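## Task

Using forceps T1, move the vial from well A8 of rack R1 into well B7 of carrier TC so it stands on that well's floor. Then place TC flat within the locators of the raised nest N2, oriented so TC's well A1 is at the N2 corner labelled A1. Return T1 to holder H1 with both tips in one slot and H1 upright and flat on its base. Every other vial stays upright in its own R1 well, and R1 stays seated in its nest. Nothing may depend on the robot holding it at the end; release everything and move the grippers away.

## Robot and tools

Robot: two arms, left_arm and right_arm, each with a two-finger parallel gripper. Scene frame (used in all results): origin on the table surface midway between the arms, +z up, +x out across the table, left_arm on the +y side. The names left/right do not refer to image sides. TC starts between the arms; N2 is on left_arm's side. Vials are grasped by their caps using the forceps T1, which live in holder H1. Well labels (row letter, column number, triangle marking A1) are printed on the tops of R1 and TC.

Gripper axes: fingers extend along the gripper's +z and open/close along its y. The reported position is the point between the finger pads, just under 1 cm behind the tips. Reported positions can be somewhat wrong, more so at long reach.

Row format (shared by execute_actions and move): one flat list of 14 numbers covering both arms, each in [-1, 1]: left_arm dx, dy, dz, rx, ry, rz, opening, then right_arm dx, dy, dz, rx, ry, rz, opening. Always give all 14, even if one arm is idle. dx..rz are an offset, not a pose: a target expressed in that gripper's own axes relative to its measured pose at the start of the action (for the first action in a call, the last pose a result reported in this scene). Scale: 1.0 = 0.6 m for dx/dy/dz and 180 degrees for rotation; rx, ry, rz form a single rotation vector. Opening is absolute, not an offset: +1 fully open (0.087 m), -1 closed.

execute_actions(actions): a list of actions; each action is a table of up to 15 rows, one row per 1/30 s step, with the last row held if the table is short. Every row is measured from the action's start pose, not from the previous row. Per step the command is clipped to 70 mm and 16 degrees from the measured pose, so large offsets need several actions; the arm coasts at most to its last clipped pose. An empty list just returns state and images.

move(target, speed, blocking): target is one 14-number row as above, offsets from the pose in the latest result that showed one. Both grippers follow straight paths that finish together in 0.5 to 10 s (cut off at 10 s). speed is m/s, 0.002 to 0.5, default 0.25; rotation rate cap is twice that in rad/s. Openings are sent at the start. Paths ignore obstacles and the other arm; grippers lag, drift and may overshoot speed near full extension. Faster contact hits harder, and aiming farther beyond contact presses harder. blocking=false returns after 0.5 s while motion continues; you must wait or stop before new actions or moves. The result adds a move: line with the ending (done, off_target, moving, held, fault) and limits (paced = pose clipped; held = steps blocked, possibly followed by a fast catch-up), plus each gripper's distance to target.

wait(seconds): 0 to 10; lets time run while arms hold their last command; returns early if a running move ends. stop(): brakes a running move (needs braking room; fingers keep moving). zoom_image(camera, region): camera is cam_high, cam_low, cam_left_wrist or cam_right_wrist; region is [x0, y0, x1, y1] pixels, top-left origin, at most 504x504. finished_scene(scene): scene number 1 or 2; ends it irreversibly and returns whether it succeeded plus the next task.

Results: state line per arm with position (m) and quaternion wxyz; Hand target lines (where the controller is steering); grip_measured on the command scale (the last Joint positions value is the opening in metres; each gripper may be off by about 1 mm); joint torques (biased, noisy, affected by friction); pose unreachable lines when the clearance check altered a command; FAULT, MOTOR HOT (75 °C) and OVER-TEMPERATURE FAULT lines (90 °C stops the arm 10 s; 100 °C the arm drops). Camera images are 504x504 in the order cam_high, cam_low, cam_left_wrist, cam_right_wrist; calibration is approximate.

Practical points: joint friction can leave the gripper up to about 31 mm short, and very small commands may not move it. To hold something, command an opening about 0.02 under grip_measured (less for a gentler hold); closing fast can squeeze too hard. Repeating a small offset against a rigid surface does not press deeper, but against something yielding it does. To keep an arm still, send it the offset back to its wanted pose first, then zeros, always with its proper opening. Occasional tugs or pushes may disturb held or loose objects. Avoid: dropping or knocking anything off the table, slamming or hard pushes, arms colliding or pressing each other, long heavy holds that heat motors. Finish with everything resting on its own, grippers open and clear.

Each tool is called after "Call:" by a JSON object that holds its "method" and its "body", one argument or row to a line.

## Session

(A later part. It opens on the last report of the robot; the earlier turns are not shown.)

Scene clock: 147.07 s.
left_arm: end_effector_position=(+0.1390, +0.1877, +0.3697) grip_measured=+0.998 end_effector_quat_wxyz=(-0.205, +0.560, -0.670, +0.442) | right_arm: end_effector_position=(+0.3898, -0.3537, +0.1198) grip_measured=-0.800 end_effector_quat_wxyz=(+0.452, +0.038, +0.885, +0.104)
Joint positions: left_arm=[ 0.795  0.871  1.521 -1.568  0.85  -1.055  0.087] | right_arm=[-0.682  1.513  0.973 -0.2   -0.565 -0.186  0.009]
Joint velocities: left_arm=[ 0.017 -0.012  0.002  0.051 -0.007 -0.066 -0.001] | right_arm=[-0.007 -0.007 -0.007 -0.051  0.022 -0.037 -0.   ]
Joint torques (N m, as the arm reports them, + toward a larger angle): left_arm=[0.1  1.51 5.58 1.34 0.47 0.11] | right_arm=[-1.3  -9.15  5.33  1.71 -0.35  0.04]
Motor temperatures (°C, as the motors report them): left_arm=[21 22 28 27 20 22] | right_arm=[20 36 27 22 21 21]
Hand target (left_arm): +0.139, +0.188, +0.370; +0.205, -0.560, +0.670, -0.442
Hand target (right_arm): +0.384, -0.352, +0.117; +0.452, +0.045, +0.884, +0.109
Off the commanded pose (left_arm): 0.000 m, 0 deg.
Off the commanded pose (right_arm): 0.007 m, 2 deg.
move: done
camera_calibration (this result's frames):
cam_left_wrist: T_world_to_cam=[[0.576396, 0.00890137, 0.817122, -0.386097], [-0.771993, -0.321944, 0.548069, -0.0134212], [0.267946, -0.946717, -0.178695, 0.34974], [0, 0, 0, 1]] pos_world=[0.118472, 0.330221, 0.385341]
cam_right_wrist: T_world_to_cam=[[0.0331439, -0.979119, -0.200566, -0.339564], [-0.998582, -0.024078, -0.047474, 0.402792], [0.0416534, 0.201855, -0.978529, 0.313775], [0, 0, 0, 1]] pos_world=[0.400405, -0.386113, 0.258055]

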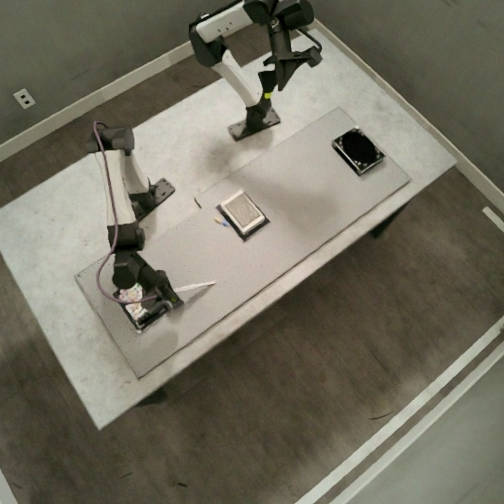

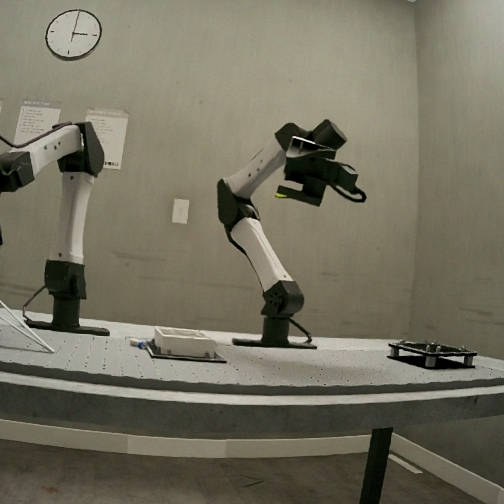

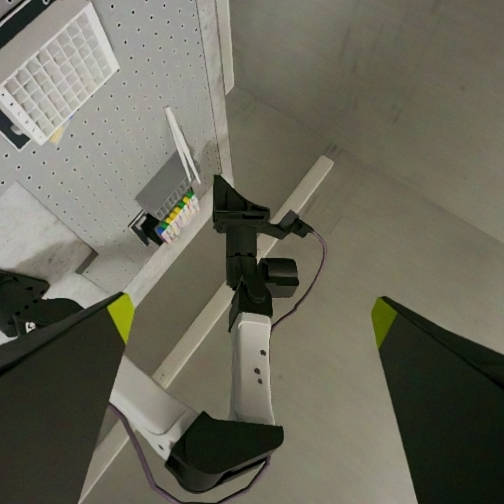

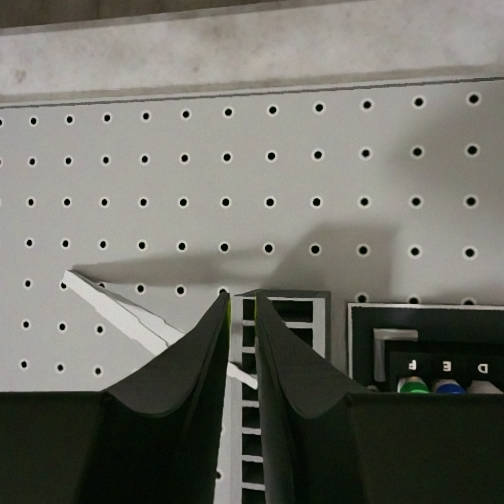

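Call:
{"method": "move", "body": {
  "target": [0,0,0,0,0,0,1, 0.03,0.19,-0.03,0,0.28,0,0],
  "speed": 0.15
}}

Call:
{"method": "move", "body": {
  "target": [0,0,0,0,0,0,1, 0,0,0,0,0,-0.4,0]
}}

Scene clock: 151.83 s.
left_arm: end_effector_position=(+0.1390, +0.1877, +0.3697) grip_measured=+0.998 end_effector_quat_wxyz=(-0.205, +0.560, -0.670, +0.442) | right_arm: end_effector_position=(+0.3634, -0.2422, +0.1443) grip_measured=+0.000 end_effector_quat_wxyz=(+0.048, -0.011, +0.991, +0.123)
Joint positions: left_arm=[ 0.795  0.871  1.521 -1.568  0.85  -1.055  0.087] | right_arm=[-0.285  1.979  1.882 -1.412 -0.257 -0.145  0.044]
Joint velocities: left_arm=[ 0.007  0.012 -0.007  0.066  0.037 -0.007  0.001] | right_arm=[-0.017  0.002 -0.007 -0.037 -0.037 -0.051 -0.   ]
Joint torques (N m, as the arm reports them, + toward a larger angle): left_arm=[0.06 1.51 5.62 1.35 0.48 0.1 ] | right_arm=[-0.24 -9.6   8.48  0.42 -0.08  0.04]
Motor temperatures (°C, as the motors report them): left_arm=[21 22 28 27 20 22] | right_arm=[20 36 27 22 21 21]
Hand target (left_arm): +0.139, +0.188, +0.370; +0.205, -0.560, +0.670, -0.442
Hand target (right_arm): +0.363, -0.242, +0.141; +0.034, -0.008, +0.992, +0.119
Off the commanded pose (left_arm): 0.000 m, 0 deg.
Off the commanded pose (right_arm): 0.004 m, 2 deg.
move: done
camera_calibration (this result's frames):
cam_left_wrist: T_world_to_cam=[[0.576396, 0.00890137, 0.817122, -0.386097], [-0.771993, -0.321944, 0.548069, -0.0134212], [0.267946, -0.946717, -0.178695, 0.34974], [0, 0, 0, 1]] pos_world=[0.118472, 0.330221, 0.385341]
cam_right_wrist: T_world_to_cam=[[0.0528216, -0.970414, -0.2356, -0.22451], [-0.68957, -0.206093, 0.694276, 0.116914], [-0.722291, 0.12579, -0.680054, 0.532448], [0, 0, 0, 1]] pos_world=[0.477062, -0.260749, 0.228028]

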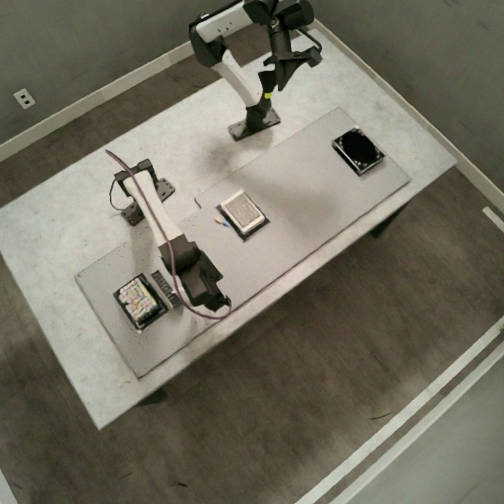

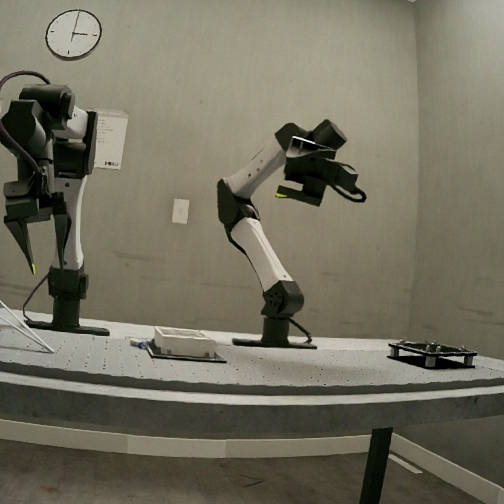

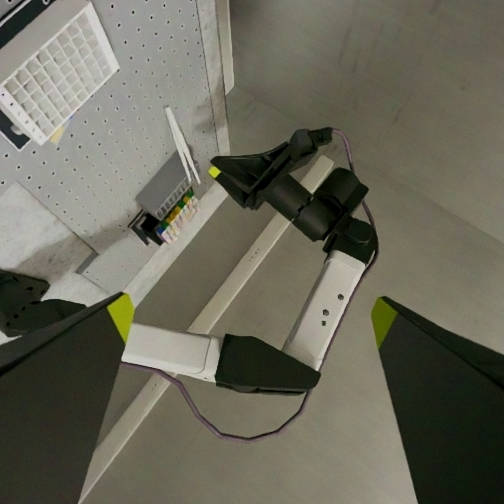

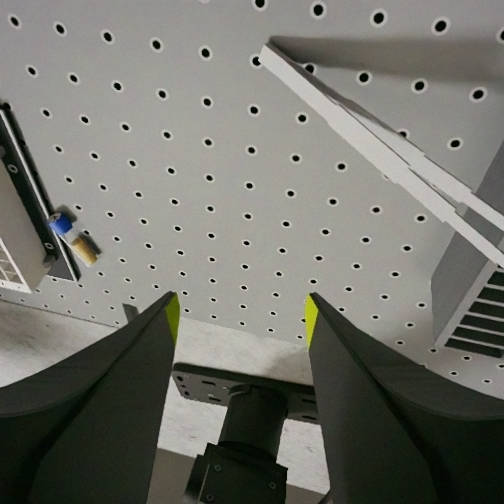

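Scene clock: 154.90 s.
left_arm: end_effector_position=(+0.1390, +0.1877, +0.3697) grip_measured=+0.998 end_effector_quat_wxyz=(-0.205, +0.560, -0.670, +0.442) | right_arm: end_effector_position=(+0.3660, -0.2434, +0.1464) grip_measured=+0.000 end_effector_quat_wxyz=(+0.111, -0.584, +0.801, +0.075)
Joint positions: left_arm=[ 0.795  0.871  1.521 -1.568  0.85  -1.055  0.087] | right_arm=[-0.194  1.854  1.746 -1.38  -0.257 -1.288  0.044]
Joint velocities: left_arm=[ 0.007 -0.017  0.012 -0.022  0.066 -0.022 -0.   ] | right_arm=[ 0.017  0.012 -0.007  0.022  0.022  0.037 -0.   ]
Joint torques (N m, as the arm reports them, + toward a larger angle): left_arm=[0.07 1.41 5.56 1.36 0.48 0.1 ] | right_arm=[  0.12 -11.79   4.39   0.69  -0.22  -0.15]
Motor temperatures (°C, as the motors report them): left_arm=[21 22 28 27 20 22] | right_arm=[20 36 27 22 21 21]
Hand target (left_arm): +0.139, +0.188, +0.370; +0.205, -0.560, +0.670, -0.442
Hand target (right_arm): +0.364, -0.242, +0.144; +0.111, -0.592, +0.795, +0.073
Off the commanded pose (left_arm): 0.000 m, 0 deg.
Off the commanded pose (right_arm): 0.004 m, 1 deg.
move: done
camera_calibration (this result's frames):
cam_left_wrist: T_world_to_cam=[[0.576396, 0.00890137, 0.817122, -0.386097], [-0.771993, -0.321944, 0.548069, -0.0134212], [0.267946, -0.946717, -0.178695, 0.34974], [0, 0, 0, 1]] pos_world=[0.118472, 0.330221, 0.385341]
cam_right_wrist: T_world_to_cam=[[0.956524, -0.29106, 0.018614, -0.428004], [-0.245443, -0.768848, 0.59045, -0.167295], [-0.157545, -0.569348, -0.80686, 0.178603], [0, 0, 0, 1]] pos_world=[0.396473, -0.151512, 0.250854]

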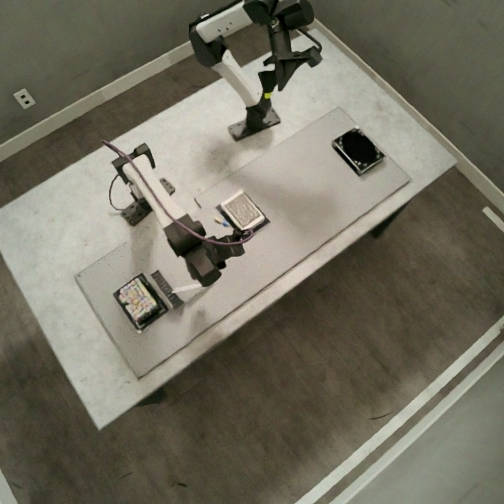

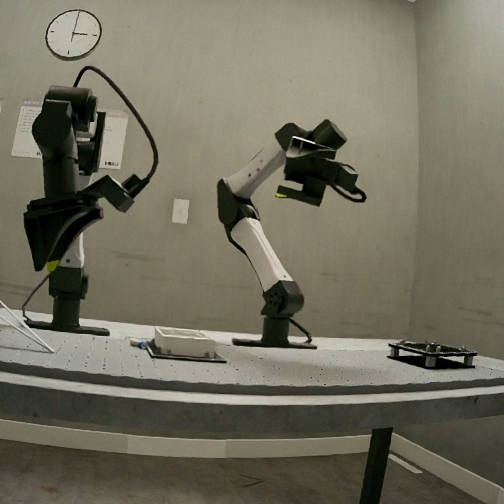

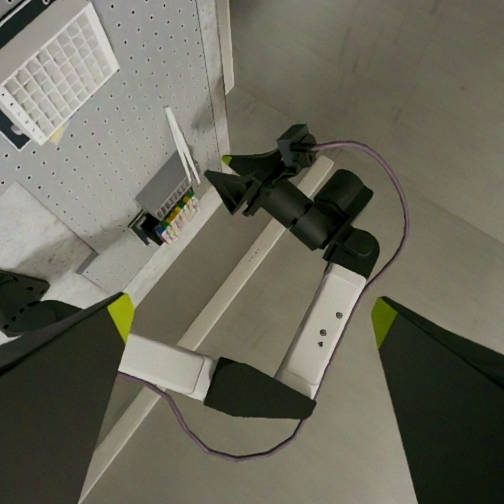

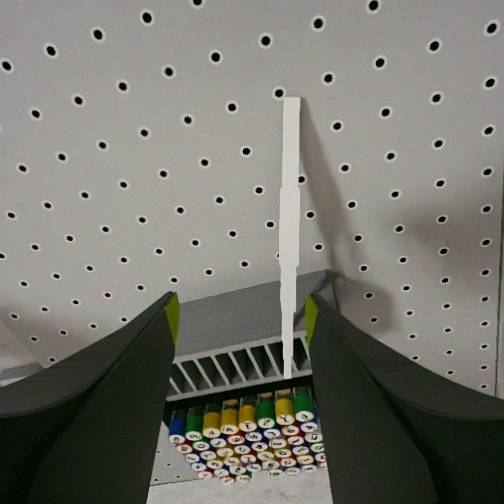

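Call:
{"method": "move", "body": {
  "target": [0,0,0,0,0,0,1, 0,-0.047,0.13,0,0,0,0],
  "speed": 0.1
}}

Scene clock: 158.53 s.
left_arm: end_effector_position=(+0.1390, +0.1877, +0.3697) grip_measured=+0.998 end_effector_quat_wxyz=(-0.205, +0.560, -0.670, +0.442) | right_arm: end_effector_position=(+0.4030, -0.2361, +0.0852) grip_measured=+0.000 end_effector_quat_wxyz=(+0.124, -0.586, +0.798, +0.067)
Joint positions: left_arm=[ 0.795  0.871  1.521 -1.568  0.85  -1.055  0.087] | right_arm=[-0.172  1.962  1.647 -1.136 -0.257 -1.268  0.044]
Joint velocities: left_arm=[-0.022 -0.007 -0.007  0.051 -0.037 -0.007  0.   ] | right_arm=[-0.017 -0.007  0.002  0.022  0.037  0.007  0.   ]
Joint torques (N m, as the arm reports them, + toward a larger angle): left_arm=[0.   1.43 5.43 1.33 0.48 0.1 ] | right_arm=[  0.06 -10.01   4.89   0.75  -0.21   0.02]
Motor temperatures (°C, as the motors report them): left_arm=[21 22 28 27 20 22] | right_arm=[20 36 27 22 21 21]
Hand target (left_arm): +0.139, +0.188, +0.370; +0.205, -0.560, +0.670, -0.442
Hand target (right_arm): +0.399, -0.233, +0.071; +0.111, -0.584, +0.801, +0.076
Off the commanded pose (left_arm): 0.000 m, 0 deg.
Off the commanded pose (right_arm): 0.015 m, 2 deg.
move: off_target (right_arm)
camera_calibration (this result's frames):
cam_left_wrist: T_world_to_cam=[[0.576396, 0.00890137, 0.817122, -0.386097], [-0.771993, -0.321944, 0.548069, -0.0134212], [0.267946, -0.946717, -0.178695, 0.34974], [0, 0, 0, 1]] pos_world=[0.118472, 0.330221, 0.385341]
cam_right_wrist: T_world_to_cam=[[0.956249, -0.288558, 0.0481925, -0.461942], [-0.261715, -0.770141, 0.581711, -0.109493], [-0.130742, -0.568873, -0.811967, 0.12893], [0, 0, 0, 1]] pos_world=[0.429932, -0.144277, 0.190643]

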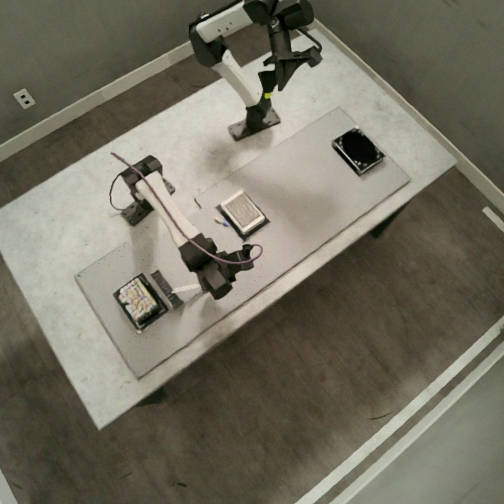

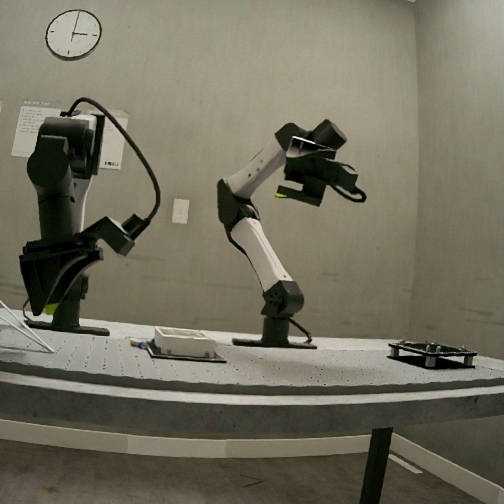

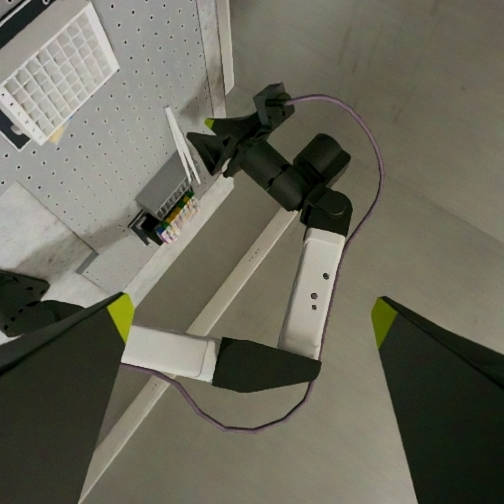

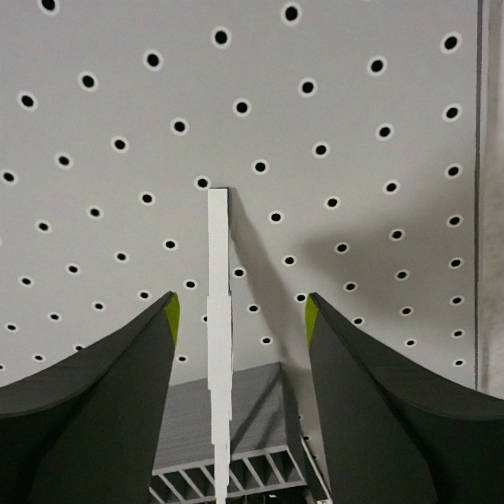

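Call:
{"method": "move", "body": {
  "target": [0,0,0,0,0,0,1, 0.05,0.02,0.085,0,0,0,0],
  "speed": 0.06
}}

Scene clock: 160.57 s.
left_arm: end_effector_position=(+0.1390, +0.1877, +0.3697) grip_measured=+0.998 end_effector_quat_wxyz=(-0.205, +0.560, -0.670, +0.442) | right_arm: end_effector_position=(+0.3930, -0.2453, +0.0317) grip_measured=+0.000 end_effector_quat_wxyz=(+0.124, -0.585, +0.799, +0.065)
Joint positions: left_arm=[ 0.795  0.871  1.521 -1.568  0.85  -1.055  0.087] | right_arm=[-0.196  1.962  1.431 -0.924 -0.257 -1.291  0.044]
Joint velocities: left_arm=[-0.002  0.002 -0.007 -0.066 -0.051 -0.037 -0.001] | right_arm=[ 0.002 -0.002 -0.002 -0.037  0.022  0.037  0.   ]
Joint torques (N m, as the arm reports them, + toward a larger angle): left_arm=[0.08 1.4  5.56 1.35 0.49 0.11] | right_arm=[ -1.23 -12.13   4.49   0.75  -0.3   -0.11]
Motor temperatures (°C, as the motors report them): left_arm=[21 22 28 27 20 22] | right_arm=[20 37 26 22 21 21]
Hand target (left_arm): +0.139, +0.188, +0.370; +0.205, -0.560, +0.670, -0.442
Hand target (right_arm): +0.389, -0.248, +0.028; +0.124, -0.586, +0.798, +0.066
Off the commanded pose (left_arm): 0.000 m, 0 deg.
Off the commanded pose (right_arm): 0.006 m, 0 deg.
move: done
camera_calibration (this result's frames):
cam_left_wrist: T_world_to_cam=[[0.576396, 0.00890137, 0.817122, -0.386097], [-0.771993, -0.321944, 0.548069, -0.0134212], [0.267946, -0.946717, -0.178695, 0.34974], [0, 0, 0, 1]] pos_world=[0.118472, 0.330221, 0.385341]
cam_right_wrist: T_world_to_cam=[[0.95546, -0.290736, 0.0506901, -0.452691], [-0.264633, -0.767987, 0.583238, -0.0864974], [-0.130639, -0.570674, -0.810718, 0.0784174], [0, 0, 0, 1]] pos_world=[0.419883, -0.153292, 0.13697]

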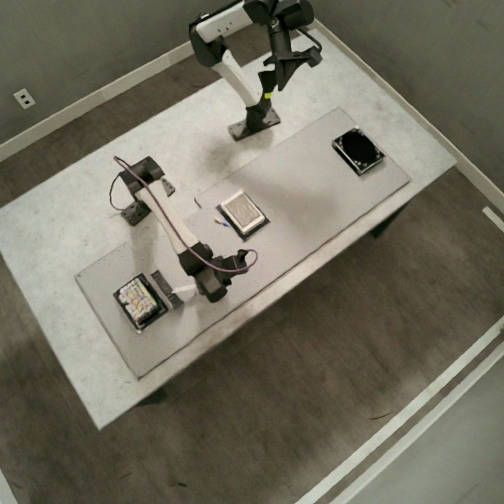

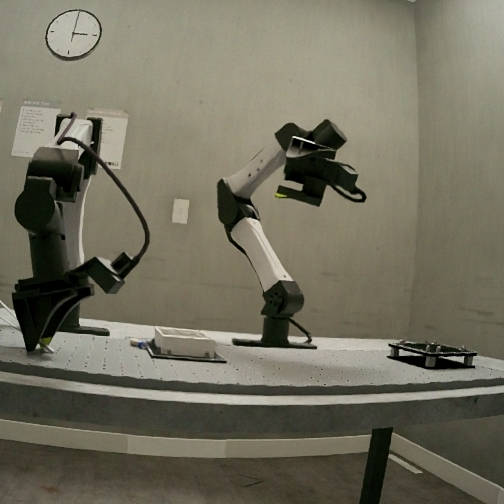

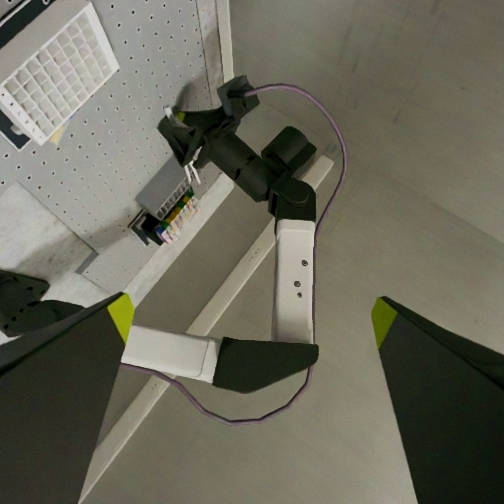

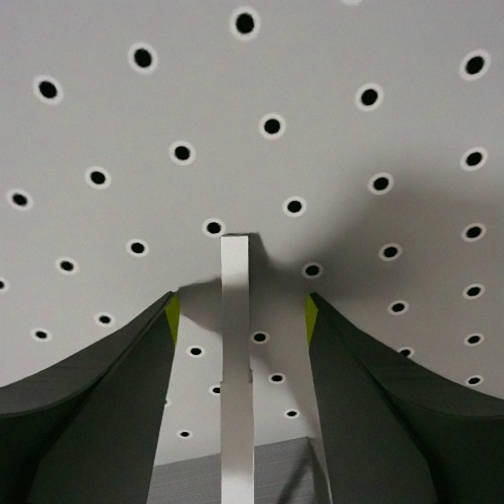

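Call:
{"method": "move", "body": {
  "target": [0,0,0,0,0,0,1, 0.02,0,0.025,0,0,0,0],
  "speed": 0.03
}}

Call:
{"method": "execute_actions", "body": {
  "actions": [
    [[0,0,0,0,0,0,1,0,0,0,0,0,0,-0.6]],
    [[0,0,0,0,0,0,1,0,0,0,0,0,0,-0.75]],
    [[0,0,0,0,0,0,1,0,0,0,0,0,0,-0.82]],
    [[0,0,0,0,0,0,1,0,0,0,0,0,0,-0.86]]
  ]
}}

Scene clock: 161.97 s.
left_arm: end_effector_position=(+0.1390, +0.1877, +0.3697) grip_measured=+0.998 end_effector_quat_wxyz=(-0.205, +0.560, -0.670, +0.442) | right_arm: end_effector_position=(+0.3979, -0.2477, +0.0308) grip_measured=+0.000 end_effector_quat_wxyz=(+0.135, -0.583, +0.799, +0.061)
Joint positions: left_arm=[ 0.795  0.871  1.521 -1.568  0.85  -1.055  0.087] | right_arm=[-0.205  1.962  1.425 -0.897 -0.264 -1.294  0.044]
Joint velocities: left_arm=[-0.002 -0.002  0.007 -0.007 -0.037 -0.037 -0.   ] | right_arm=[-0.017 -0.007  0.012 -0.037 -0.022 -0.007  0.001]
Joint torques (N m, as the arm reports them, + toward a larger angle): left_arm=[0.12 1.52 5.66 1.36 0.47 0.11] | right_arm=[ -1.52 -10.13   3.14   0.91  -0.16  -0.19]
Motor temperatures (°C, as the motors report them): left_arm=[21 22 28 27 20 22] | right_arm=[20 37 26 22 21 21]
Hand target (left_arm): +0.139, +0.188, +0.370; +0.205, -0.560, +0.670, -0.442
Hand target (right_arm): +0.391, -0.253, +0.015; +0.123, -0.585, +0.799, +0.065
Off the commanded pose (left_arm): 0.000 m, 0 deg.
Off the commanded pose (right_arm): 0.019 m, 1 deg.
move: off_target (right_arm)
camera_calibration (this result's frames):
cam_left_wrist: T_world_to_cam=[[0.576396, 0.00890137, 0.817122, -0.386097], [-0.771993, -0.321944, 0.548069, -0.0134212], [0.267946, -0.946717, -0.178695, 0.34974], [0, 0, 0, 1]] pos_world=[0.118472, 0.330221, 0.385341]
cam_right_wrist: T_world_to_cam=[[0.952582, -0.296137, 0.0699348, -0.458875], [-0.281442, -0.770124, 0.57245, -0.08001], [-0.115665, -0.564988, -0.816952, 0.0726166], [0, 0, 0, 1]] pos_world=[0.422997, -0.15648, 0.137217]

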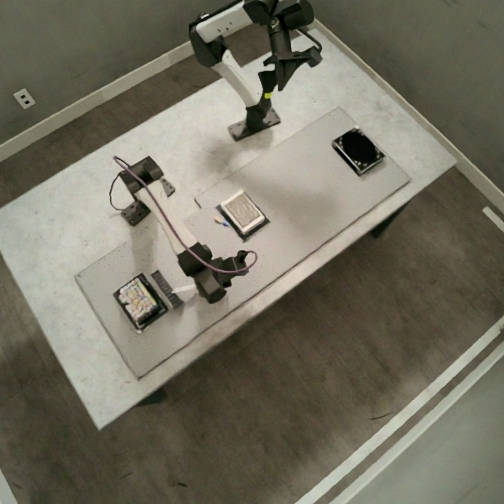

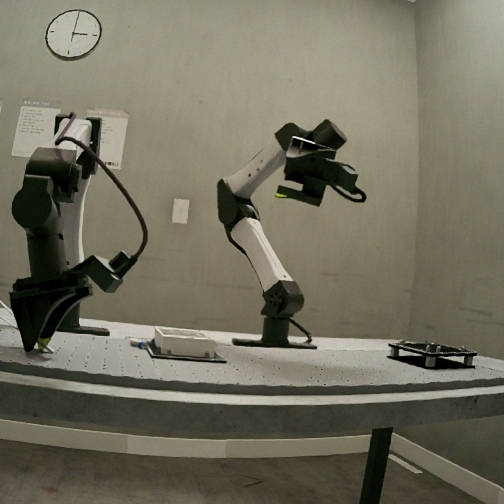

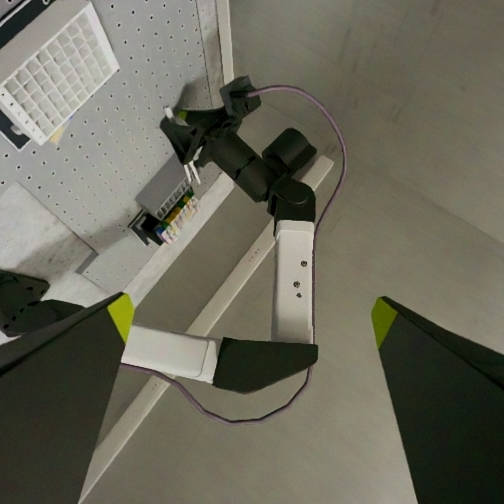

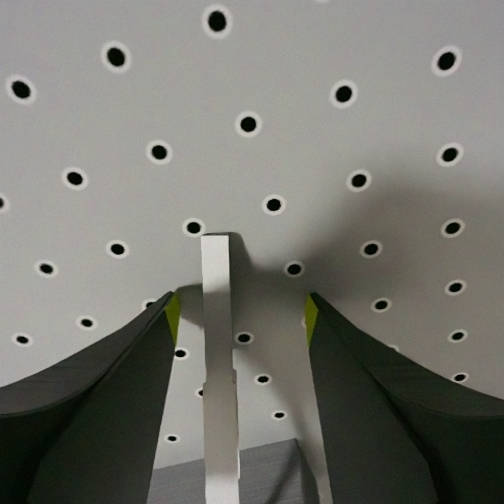

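Scene clock: 163.97 s.
left_arm: end_effector_position=(+0.1390, +0.1877, +0.3697) grip_measured=+0.998 end_effector_quat_wxyz=(-0.205, +0.560, -0.670, +0.442) | right_arm: end_effector_position=(+0.3925, -0.2465, +0.0308) grip_measured=-0.843 end_effector_quat_wxyz=(+0.128, -0.581, +0.800, +0.069)
Joint positions: left_arm=[ 0.795  0.871  1.521 -1.568  0.85  -1.055  0.087] | right_arm=[-0.205  1.961  1.425 -0.919 -0.269 -1.291  0.007]
Joint velocities: left_arm=[-0.002  0.002 -0.046 -0.007 -0.066  0.022 -0.001] | right_arm=[ 0.002 -0.002  0.002  0.037 -0.007 -0.081  0.001]
Joint torques (N m, as the arm reports them, + toward a larger angle): left_arm=[0.02 1.51 5.62 1.33 0.47 0.08] | right_arm=[ -0.44 -11.41   6.6    0.6   -0.26   0.  ]
Motor temperatures (°C, as the motors report them): left_arm=[21 22 28 27 20 22] | right_arm=[20 37 26 22 21 21]
Hand target (left_arm): +0.139, +0.188, +0.370; +0.205, -0.560, +0.670, -0.442
Hand target (right_arm): +0.392, -0.247, +0.031; +0.128, -0.581, +0.800, +0.069
Off the commanded pose (left_arm): 0.000 m, 0 deg.
Off the commanded pose (right_arm): 0.000 m, 0 deg.
camera_calibration (this result's frames):
cam_left_wrist: T_world_to_cam=[[0.576396, 0.00890137, 0.817122, -0.386097], [-0.771993, -0.321944, 0.548069, -0.0134212], [0.267946, -0.946717, -0.178695, 0.34974], [0, 0, 0, 1]] pos_world=[0.118472, 0.330221, 0.385341]
cam_right_wrist: T_world_to_cam=[[0.953352, -0.297998, 0.0481438, -0.453414], [-0.270668, -0.773281, 0.57339, -0.0856602], [-0.13364, -0.559673, -0.817867, 0.0810527], [0, 0, 0, 1]] pos_world=[0.419909, -0.155993, 0.137236]

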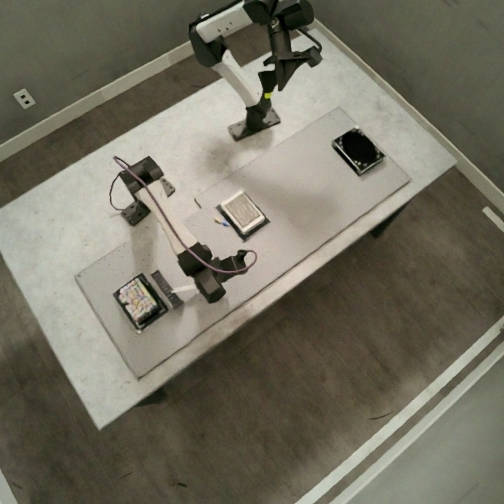

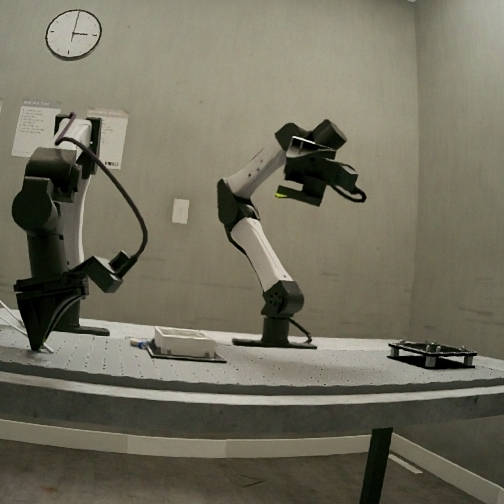

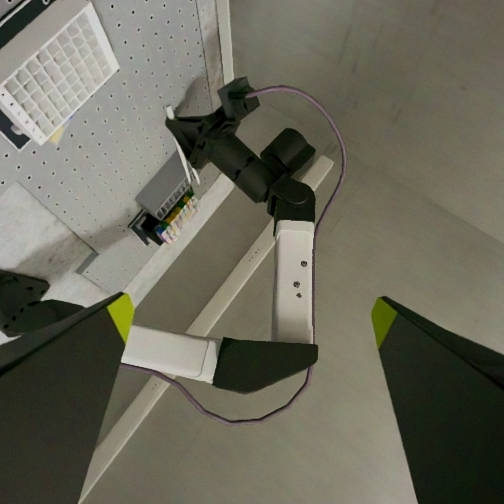

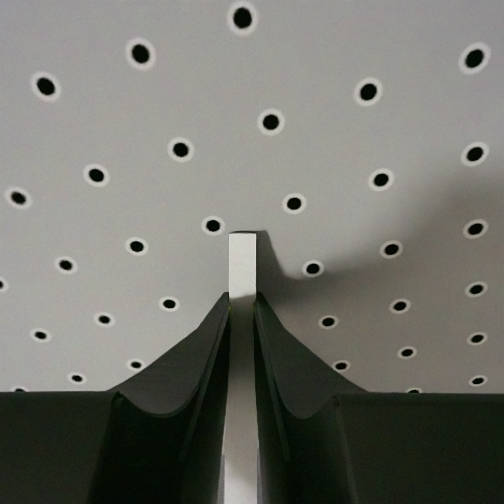

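Gripped (fingers evidently on table). Lift.

Call:
{"method": "move", "body": {
  "target": [0,0,0,0,0,0,1, 0,0.07,-0.3,0,0,0,-0.86],
  "speed": 0.07
}}

Scene clock: 167.53 s.
left_arm: end_effector_position=(+0.1390, +0.1877, +0.3697) grip_measured=+0.998 end_effector_quat_wxyz=(-0.205, +0.560, -0.670, +0.442) | right_arm: end_effector_position=(+0.3332, -0.2771, +0.1932) grip_measured=-0.843 end_effector_quat_wxyz=(+0.122, -0.580, +0.802, +0.068)
Joint positions: left_arm=[ 0.795  0.871  1.521 -1.568  0.85  -1.055  0.087] | right_arm=[-0.306  1.757  1.815 -1.549 -0.27  -1.393  0.007]
Joint velocities: left_arm=[-0.017 -0.017 -0.022  0.037  0.051  0.007 -0.001] | right_arm=[-0.002 -0.002  0.012  0.007 -0.066  0.007 -0.   ]
Joint torques (N m, as the arm reports them, + toward a larger angle): left_arm=[0.08 1.52 5.51 1.35 0.47 0.1 ] | right_arm=[ -1.27 -10.2    8.01   0.35  -0.36  -0.18]
Motor temperatures (°C, as the motors report them): left_arm=[21 22 28 27 20 22] | right_arm=[20 37 27 22 21 21]
Hand target (left_arm): +0.139, +0.188, +0.370; +0.205, -0.560, +0.670, -0.442
Hand target (right_arm): +0.331, -0.278, +0.202; +0.130, -0.581, +0.801, +0.065
Off the commanded pose (left_arm): 0.000 m, 0 deg.
Off the commanded pose (right_arm): 0.009 m, 1 deg.
joint sent to its limit (right arm) — the command would take joint 4 (wrist pitch) past its lower limit, so that joint was sent only as far as its limit.
move: done
camera_calibration (this result's frames):
cam_left_wrist: T_world_to_cam=[[0.576396, 0.00890137, 0.817122, -0.386097], [-0.771993, -0.321944, 0.548069, -0.0134212], [0.267946, -0.946717, -0.178695, 0.34974], [0, 0, 0, 1]] pos_world=[0.118472, 0.330221, 0.385341]
cam_right_wrist: T_world_to_cam=[[0.952567, -0.301519, 0.041269, -0.41326], [-0.268148, -0.767433, 0.58236, -0.219362], [-0.143921, -0.565803, -0.811883, 0.189435], [0, 0, 0, 1]] pos_world=[0.3621, -0.185768, 0.298601]

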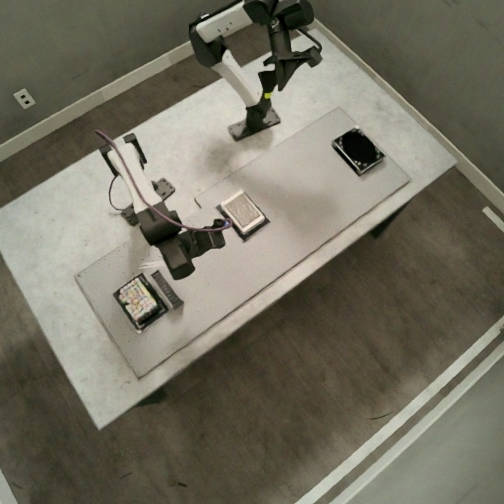

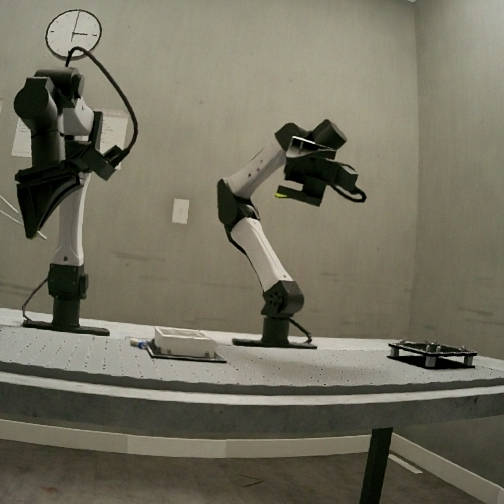

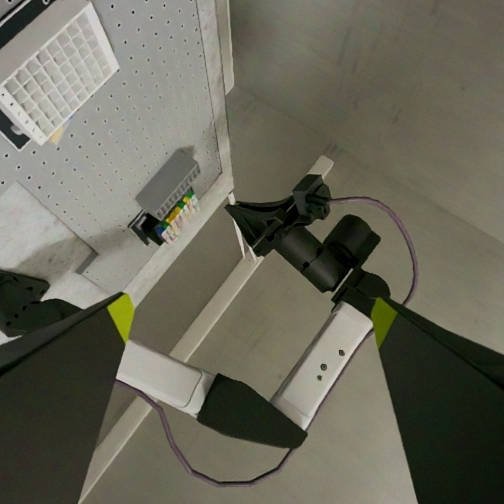

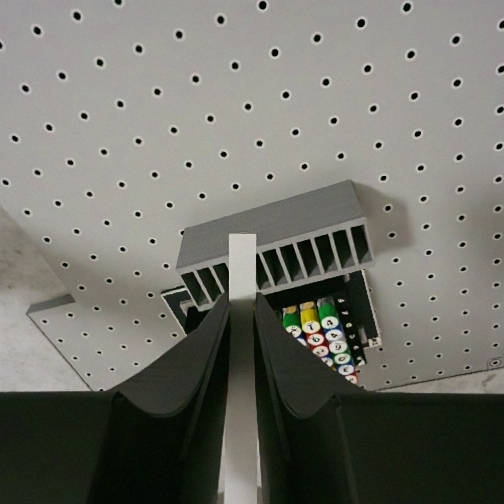

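Rigid. Loosen gradually.

Call:
{"method": "execute_actions", "body": {
  "actions": [
    [[0,0,0,0,0,0,1,0,0,0,0,0,0,-0.851]],
    [[0,0,0,0,0,0,1,0,0,0,0,0,0,-0.851]],
    [[0,0,0,0,0,0,1,0,0,0,0,0,0,-0.86]]
  ]
}}

Scene clock: 169.67 s.
left_arm: end_effector_position=(+0.1390, +0.1877, +0.3697) grip_measured=+0.998 end_effector_quat_wxyz=(-0.205, +0.560, -0.670, +0.442) | right_arm: end_effector_position=(+0.3330, -0.2770, +0.1932) grip_measured=-0.843 end_effector_quat_wxyz=(+0.122, -0.580, +0.802, +0.069)
Joint positions: left_arm=[ 0.795  0.871  1.521 -1.568  0.85  -1.055  0.087] | right_arm=[-0.306  1.757  1.815 -1.55  -0.27  -1.393  0.007]
Joint velocities: left_arm=[ 0.007 -0.022 -0.012  0.007 -0.051  0.022  0.001] | right_arm=[-0.012  0.002  0.012 -0.051  0.007  0.007  0.   ]
Joint torques (N m, as the arm reports them, + toward a larger angle): left_arm=[0.01 1.42 5.5  1.33 0.45 0.11] | right_arm=[-0.61 -9.24  6.41  0.54 -0.27 -0.06]
Motor temperatures (°C, as the motors report them): left_arm=[21 22 28 27 20 22] | right_arm=[20 37 27 21 22 21]
Hand target (left_arm): +0.139, +0.188, +0.370; +0.205, -0.560, +0.670, -0.442
Hand target (right_arm): +0.333, -0.277, +0.193; +0.122, -0.580, +0.802, +0.069
Off the commanded pose (left_arm): 0.000 m, 0 deg.
Off the commanded pose (right_arm): 0.000 m, 0 deg.
camera_calibration (this result's frames):
cam_left_wrist: T_world_to_cam=[[0.576396, 0.00890137, 0.817122, -0.386097], [-0.771993, -0.321944, 0.548069, -0.0134212], [0.267946, -0.946717, -0.178695, 0.34974], [0, 0, 0, 1]] pos_world=[0.118472, 0.330221, 0.385341]
cam_right_wrist: T_world_to_cam=[[0.952719, -0.301175, 0.040244, -0.412746], [-0.267264, -0.767606, 0.582538, -0.219773], [-0.144554, -0.565751, -0.811806, 0.189617], [0, 0, 0, 1]] pos_world=[0.361903, -0.185732, 0.298569]

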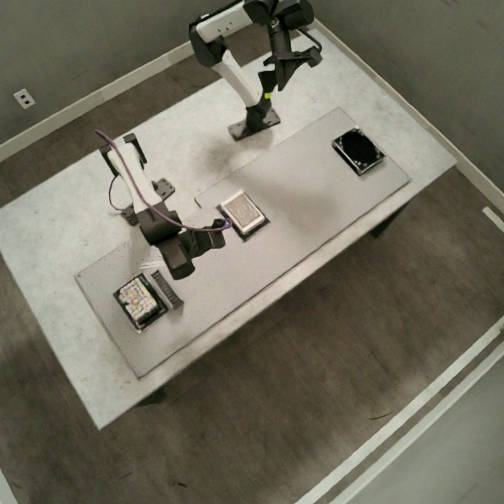

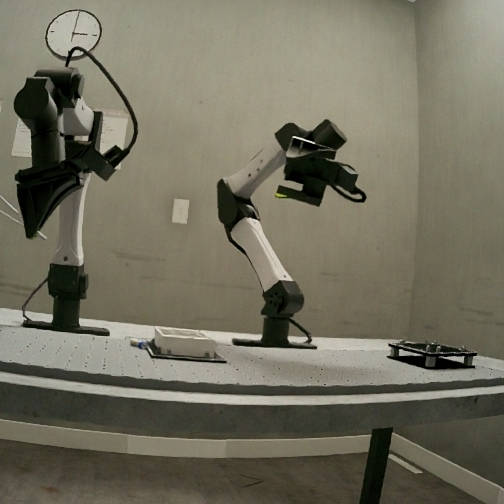

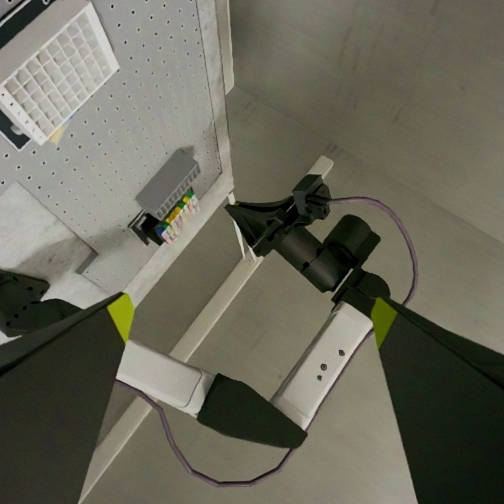

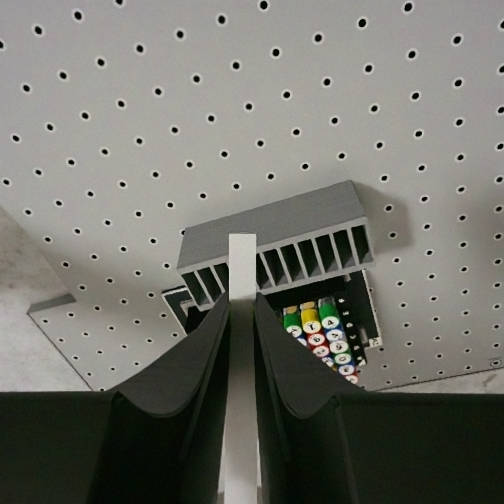

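Call:
{"method": "move", "body": {
  "target": [0,0,0,0,0,0,1, 0,0,0,0,-0.3,0,-0.87],
  "speed": 0.15
}}

Call:
{"method": "execute_actions", "body": {
  "actions": [
    [[0,0,0,0,0,0,1,0,0,0,0,0,0,-0.846]],
    [[0,0,0,0,0,0,1,0,0,0,0,0,0,-0.86]]
  ]
}}

Scene clock: 173.67 s.
left_arm: end_effector_position=(+0.1390, +0.1877, +0.3697) grip_measured=+0.998 end_effector_quat_wxyz=(-0.205, +0.560, -0.670, +0.442) | right_arm: end_effector_position=(+0.3393, -0.2803, +0.1955) grip_measured=-0.843 end_effector_quat_wxyz=(+0.483, -0.473, +0.693, +0.251)
Joint positions: left_arm=[ 0.795  0.871  1.521 -1.568  0.85  -1.055  0.087] | right_arm=[-0.741  1.754  1.531 -1.554 -1.141 -1.917  0.007]
Joint velocities: left_arm=[-0.007 -0.007 -0.007  0.007 -0.022 -0.022 -0.   ] | right_arm=[-0.002 -0.002  0.002 -0.066 -0.022 -0.007 -0.   ]
Joint torques (N m, as the arm reports them, + toward a larger angle): left_arm=[0.08 1.53 5.5  1.36 0.46 0.11] | right_arm=[-1.13 -9.63  4.2  -0.06 -0.62 -0.19]
Motor temperatures (°C, as the motors report them): left_arm=[21 22 28 28 20 22] | right_arm=[20 37 27 21 22 21]
Hand target (left_arm): +0.139, +0.188, +0.370; +0.205, -0.560, +0.670, -0.442
Hand target (right_arm): +0.334, -0.278, +0.193; +0.484, -0.464, +0.694, +0.261
Off the commanded pose (left_arm): 0.000 m, 0 deg.
Off the commanded pose (right_arm): 0.008 m, 9 deg.
joint sent to its limit (right arm) — the command would take joint 4 (wrist pitch) past its lower limit, so that joint was sent only as far as its limit.
move: off_target (right_arm)
camera_calibration (this result's frames):
cam_left_wrist: T_world_to_cam=[[0.576396, 0.00890137, 0.817122, -0.386097], [-0.771993, -0.321944, 0.548069, -0.0134212], [0.267946, -0.946717, -0.178695, 0.34974], [0, 0, 0, 1]] pos_world=[0.118472, 0.330221, 0.385341]
cam_right_wrist: T_world_to_cam=[[0.897453, -0.422175, 0.127849, -0.452159], [-0.38463, -0.890851, -0.241754, -0.0555384], [0.215957, 0.167788, -0.961878, 0.303236], [0, 0, 0, 1]] pos_world=[0.318944, -0.291246, 0.336057]

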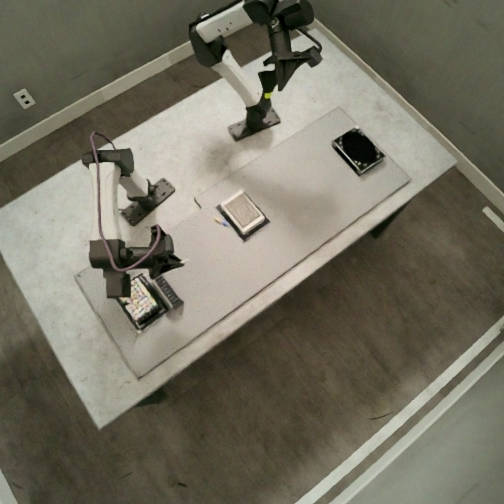

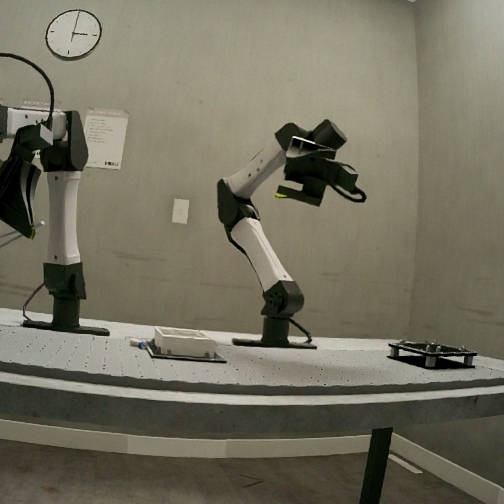

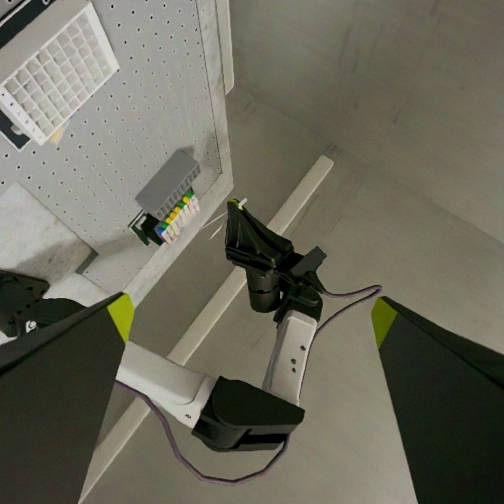

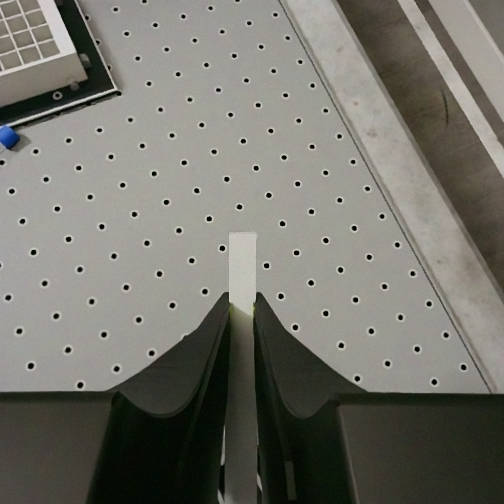

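Scene clock: 174.67 s.
left_arm: end_effector_position=(+0.1390, +0.1877, +0.3697) grip_measured=+0.998 end_effector_quat_wxyz=(-0.205, +0.560, -0.670, +0.442) | right_arm: end_effector_position=(+0.3393, -0.2803, +0.1956) grip_measured=-0.842 end_effector_quat_wxyz=(+0.483, -0.473, +0.693, +0.251)
Joint positions: left_arm=[ 0.795  0.871  1.521 -1.568  0.85  -1.055  0.087] | right_arm=[-0.741  1.754  1.531 -1.554 -1.141 -1.917  0.007]
Joint velocities: left_arm=[ 0.012  0.007 -0.002 -0.007 -0.007 -0.007 -0.001] | right_arm=[-0.007 -0.007 -0.002 -0.037  0.037  0.051 -0.001]
Joint torques (N m, as the arm reports them, + toward a larger angle): left_arm=[0.01 1.48 5.7  1.31 0.5  0.1 ] | right_arm=[-0.5  -9.03  6.36  0.09 -0.52 -0.07]
Motor temperatures (°C, as the motors report them): left_arm=[21 22 28 28 20 22] | right_arm=[20 37 27 21 22 21]
Hand target (left_arm): +0.139, +0.188, +0.370; +0.205, -0.560, +0.670, -0.442
Hand target (right_arm): +0.339, -0.280, +0.196; +0.483, -0.473, +0.693, +0.251
Off the commanded pose (left_arm): 0.000 m, 0 deg.
Off the commanded pose (right_arm): 0.000 m, 0 deg.
camera_calibration (this result's frames):
cam_left_wrist: T_world_to_cam=[[0.576396, 0.00890137, 0.817122, -0.386097], [-0.771993, -0.321944, 0.548069, -0.0134212], [0.267946, -0.946717, -0.178695, 0.34974], [0, 0, 0, 1]] pos_world=[0.118472, 0.330221, 0.385341]
cam_right_wrist: T_world_to_cam=[[0.897394, -0.422285, 0.127903, -0.452204], [-0.384649, -0.890745, -0.24211, -0.0553818], [0.216168, 0.16807, -0.961781, 0.303264], [0, 0, 0, 1]] pos_world=[0.318946, -0.29126, 0.336103]

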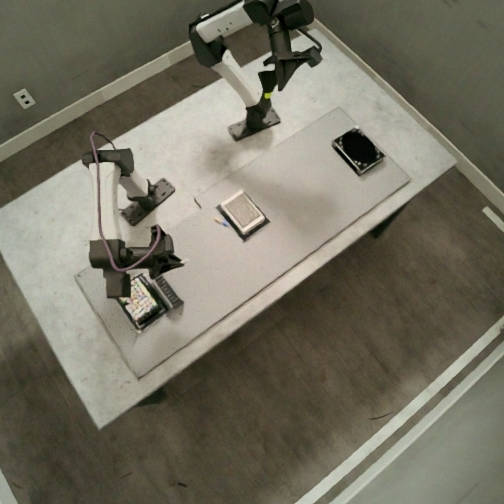

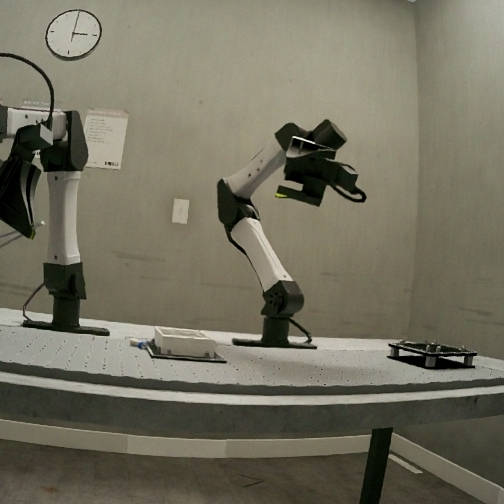

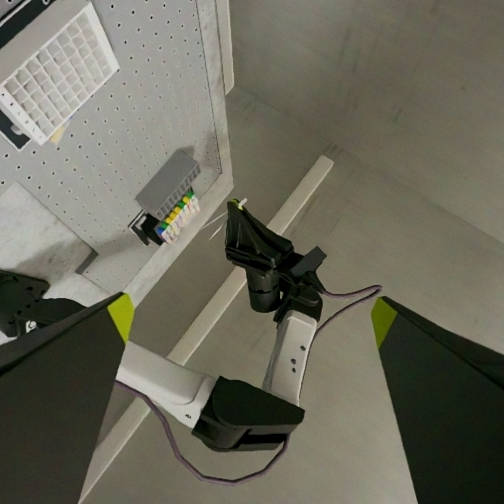

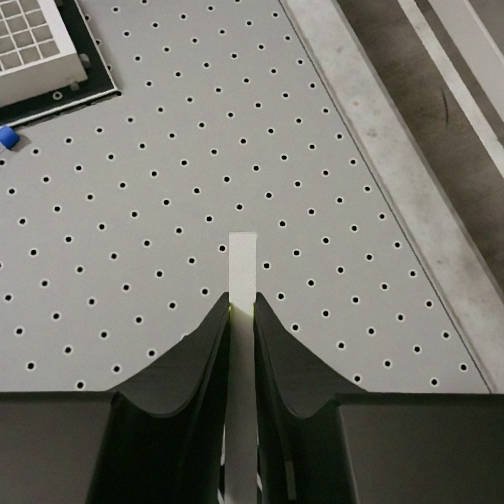

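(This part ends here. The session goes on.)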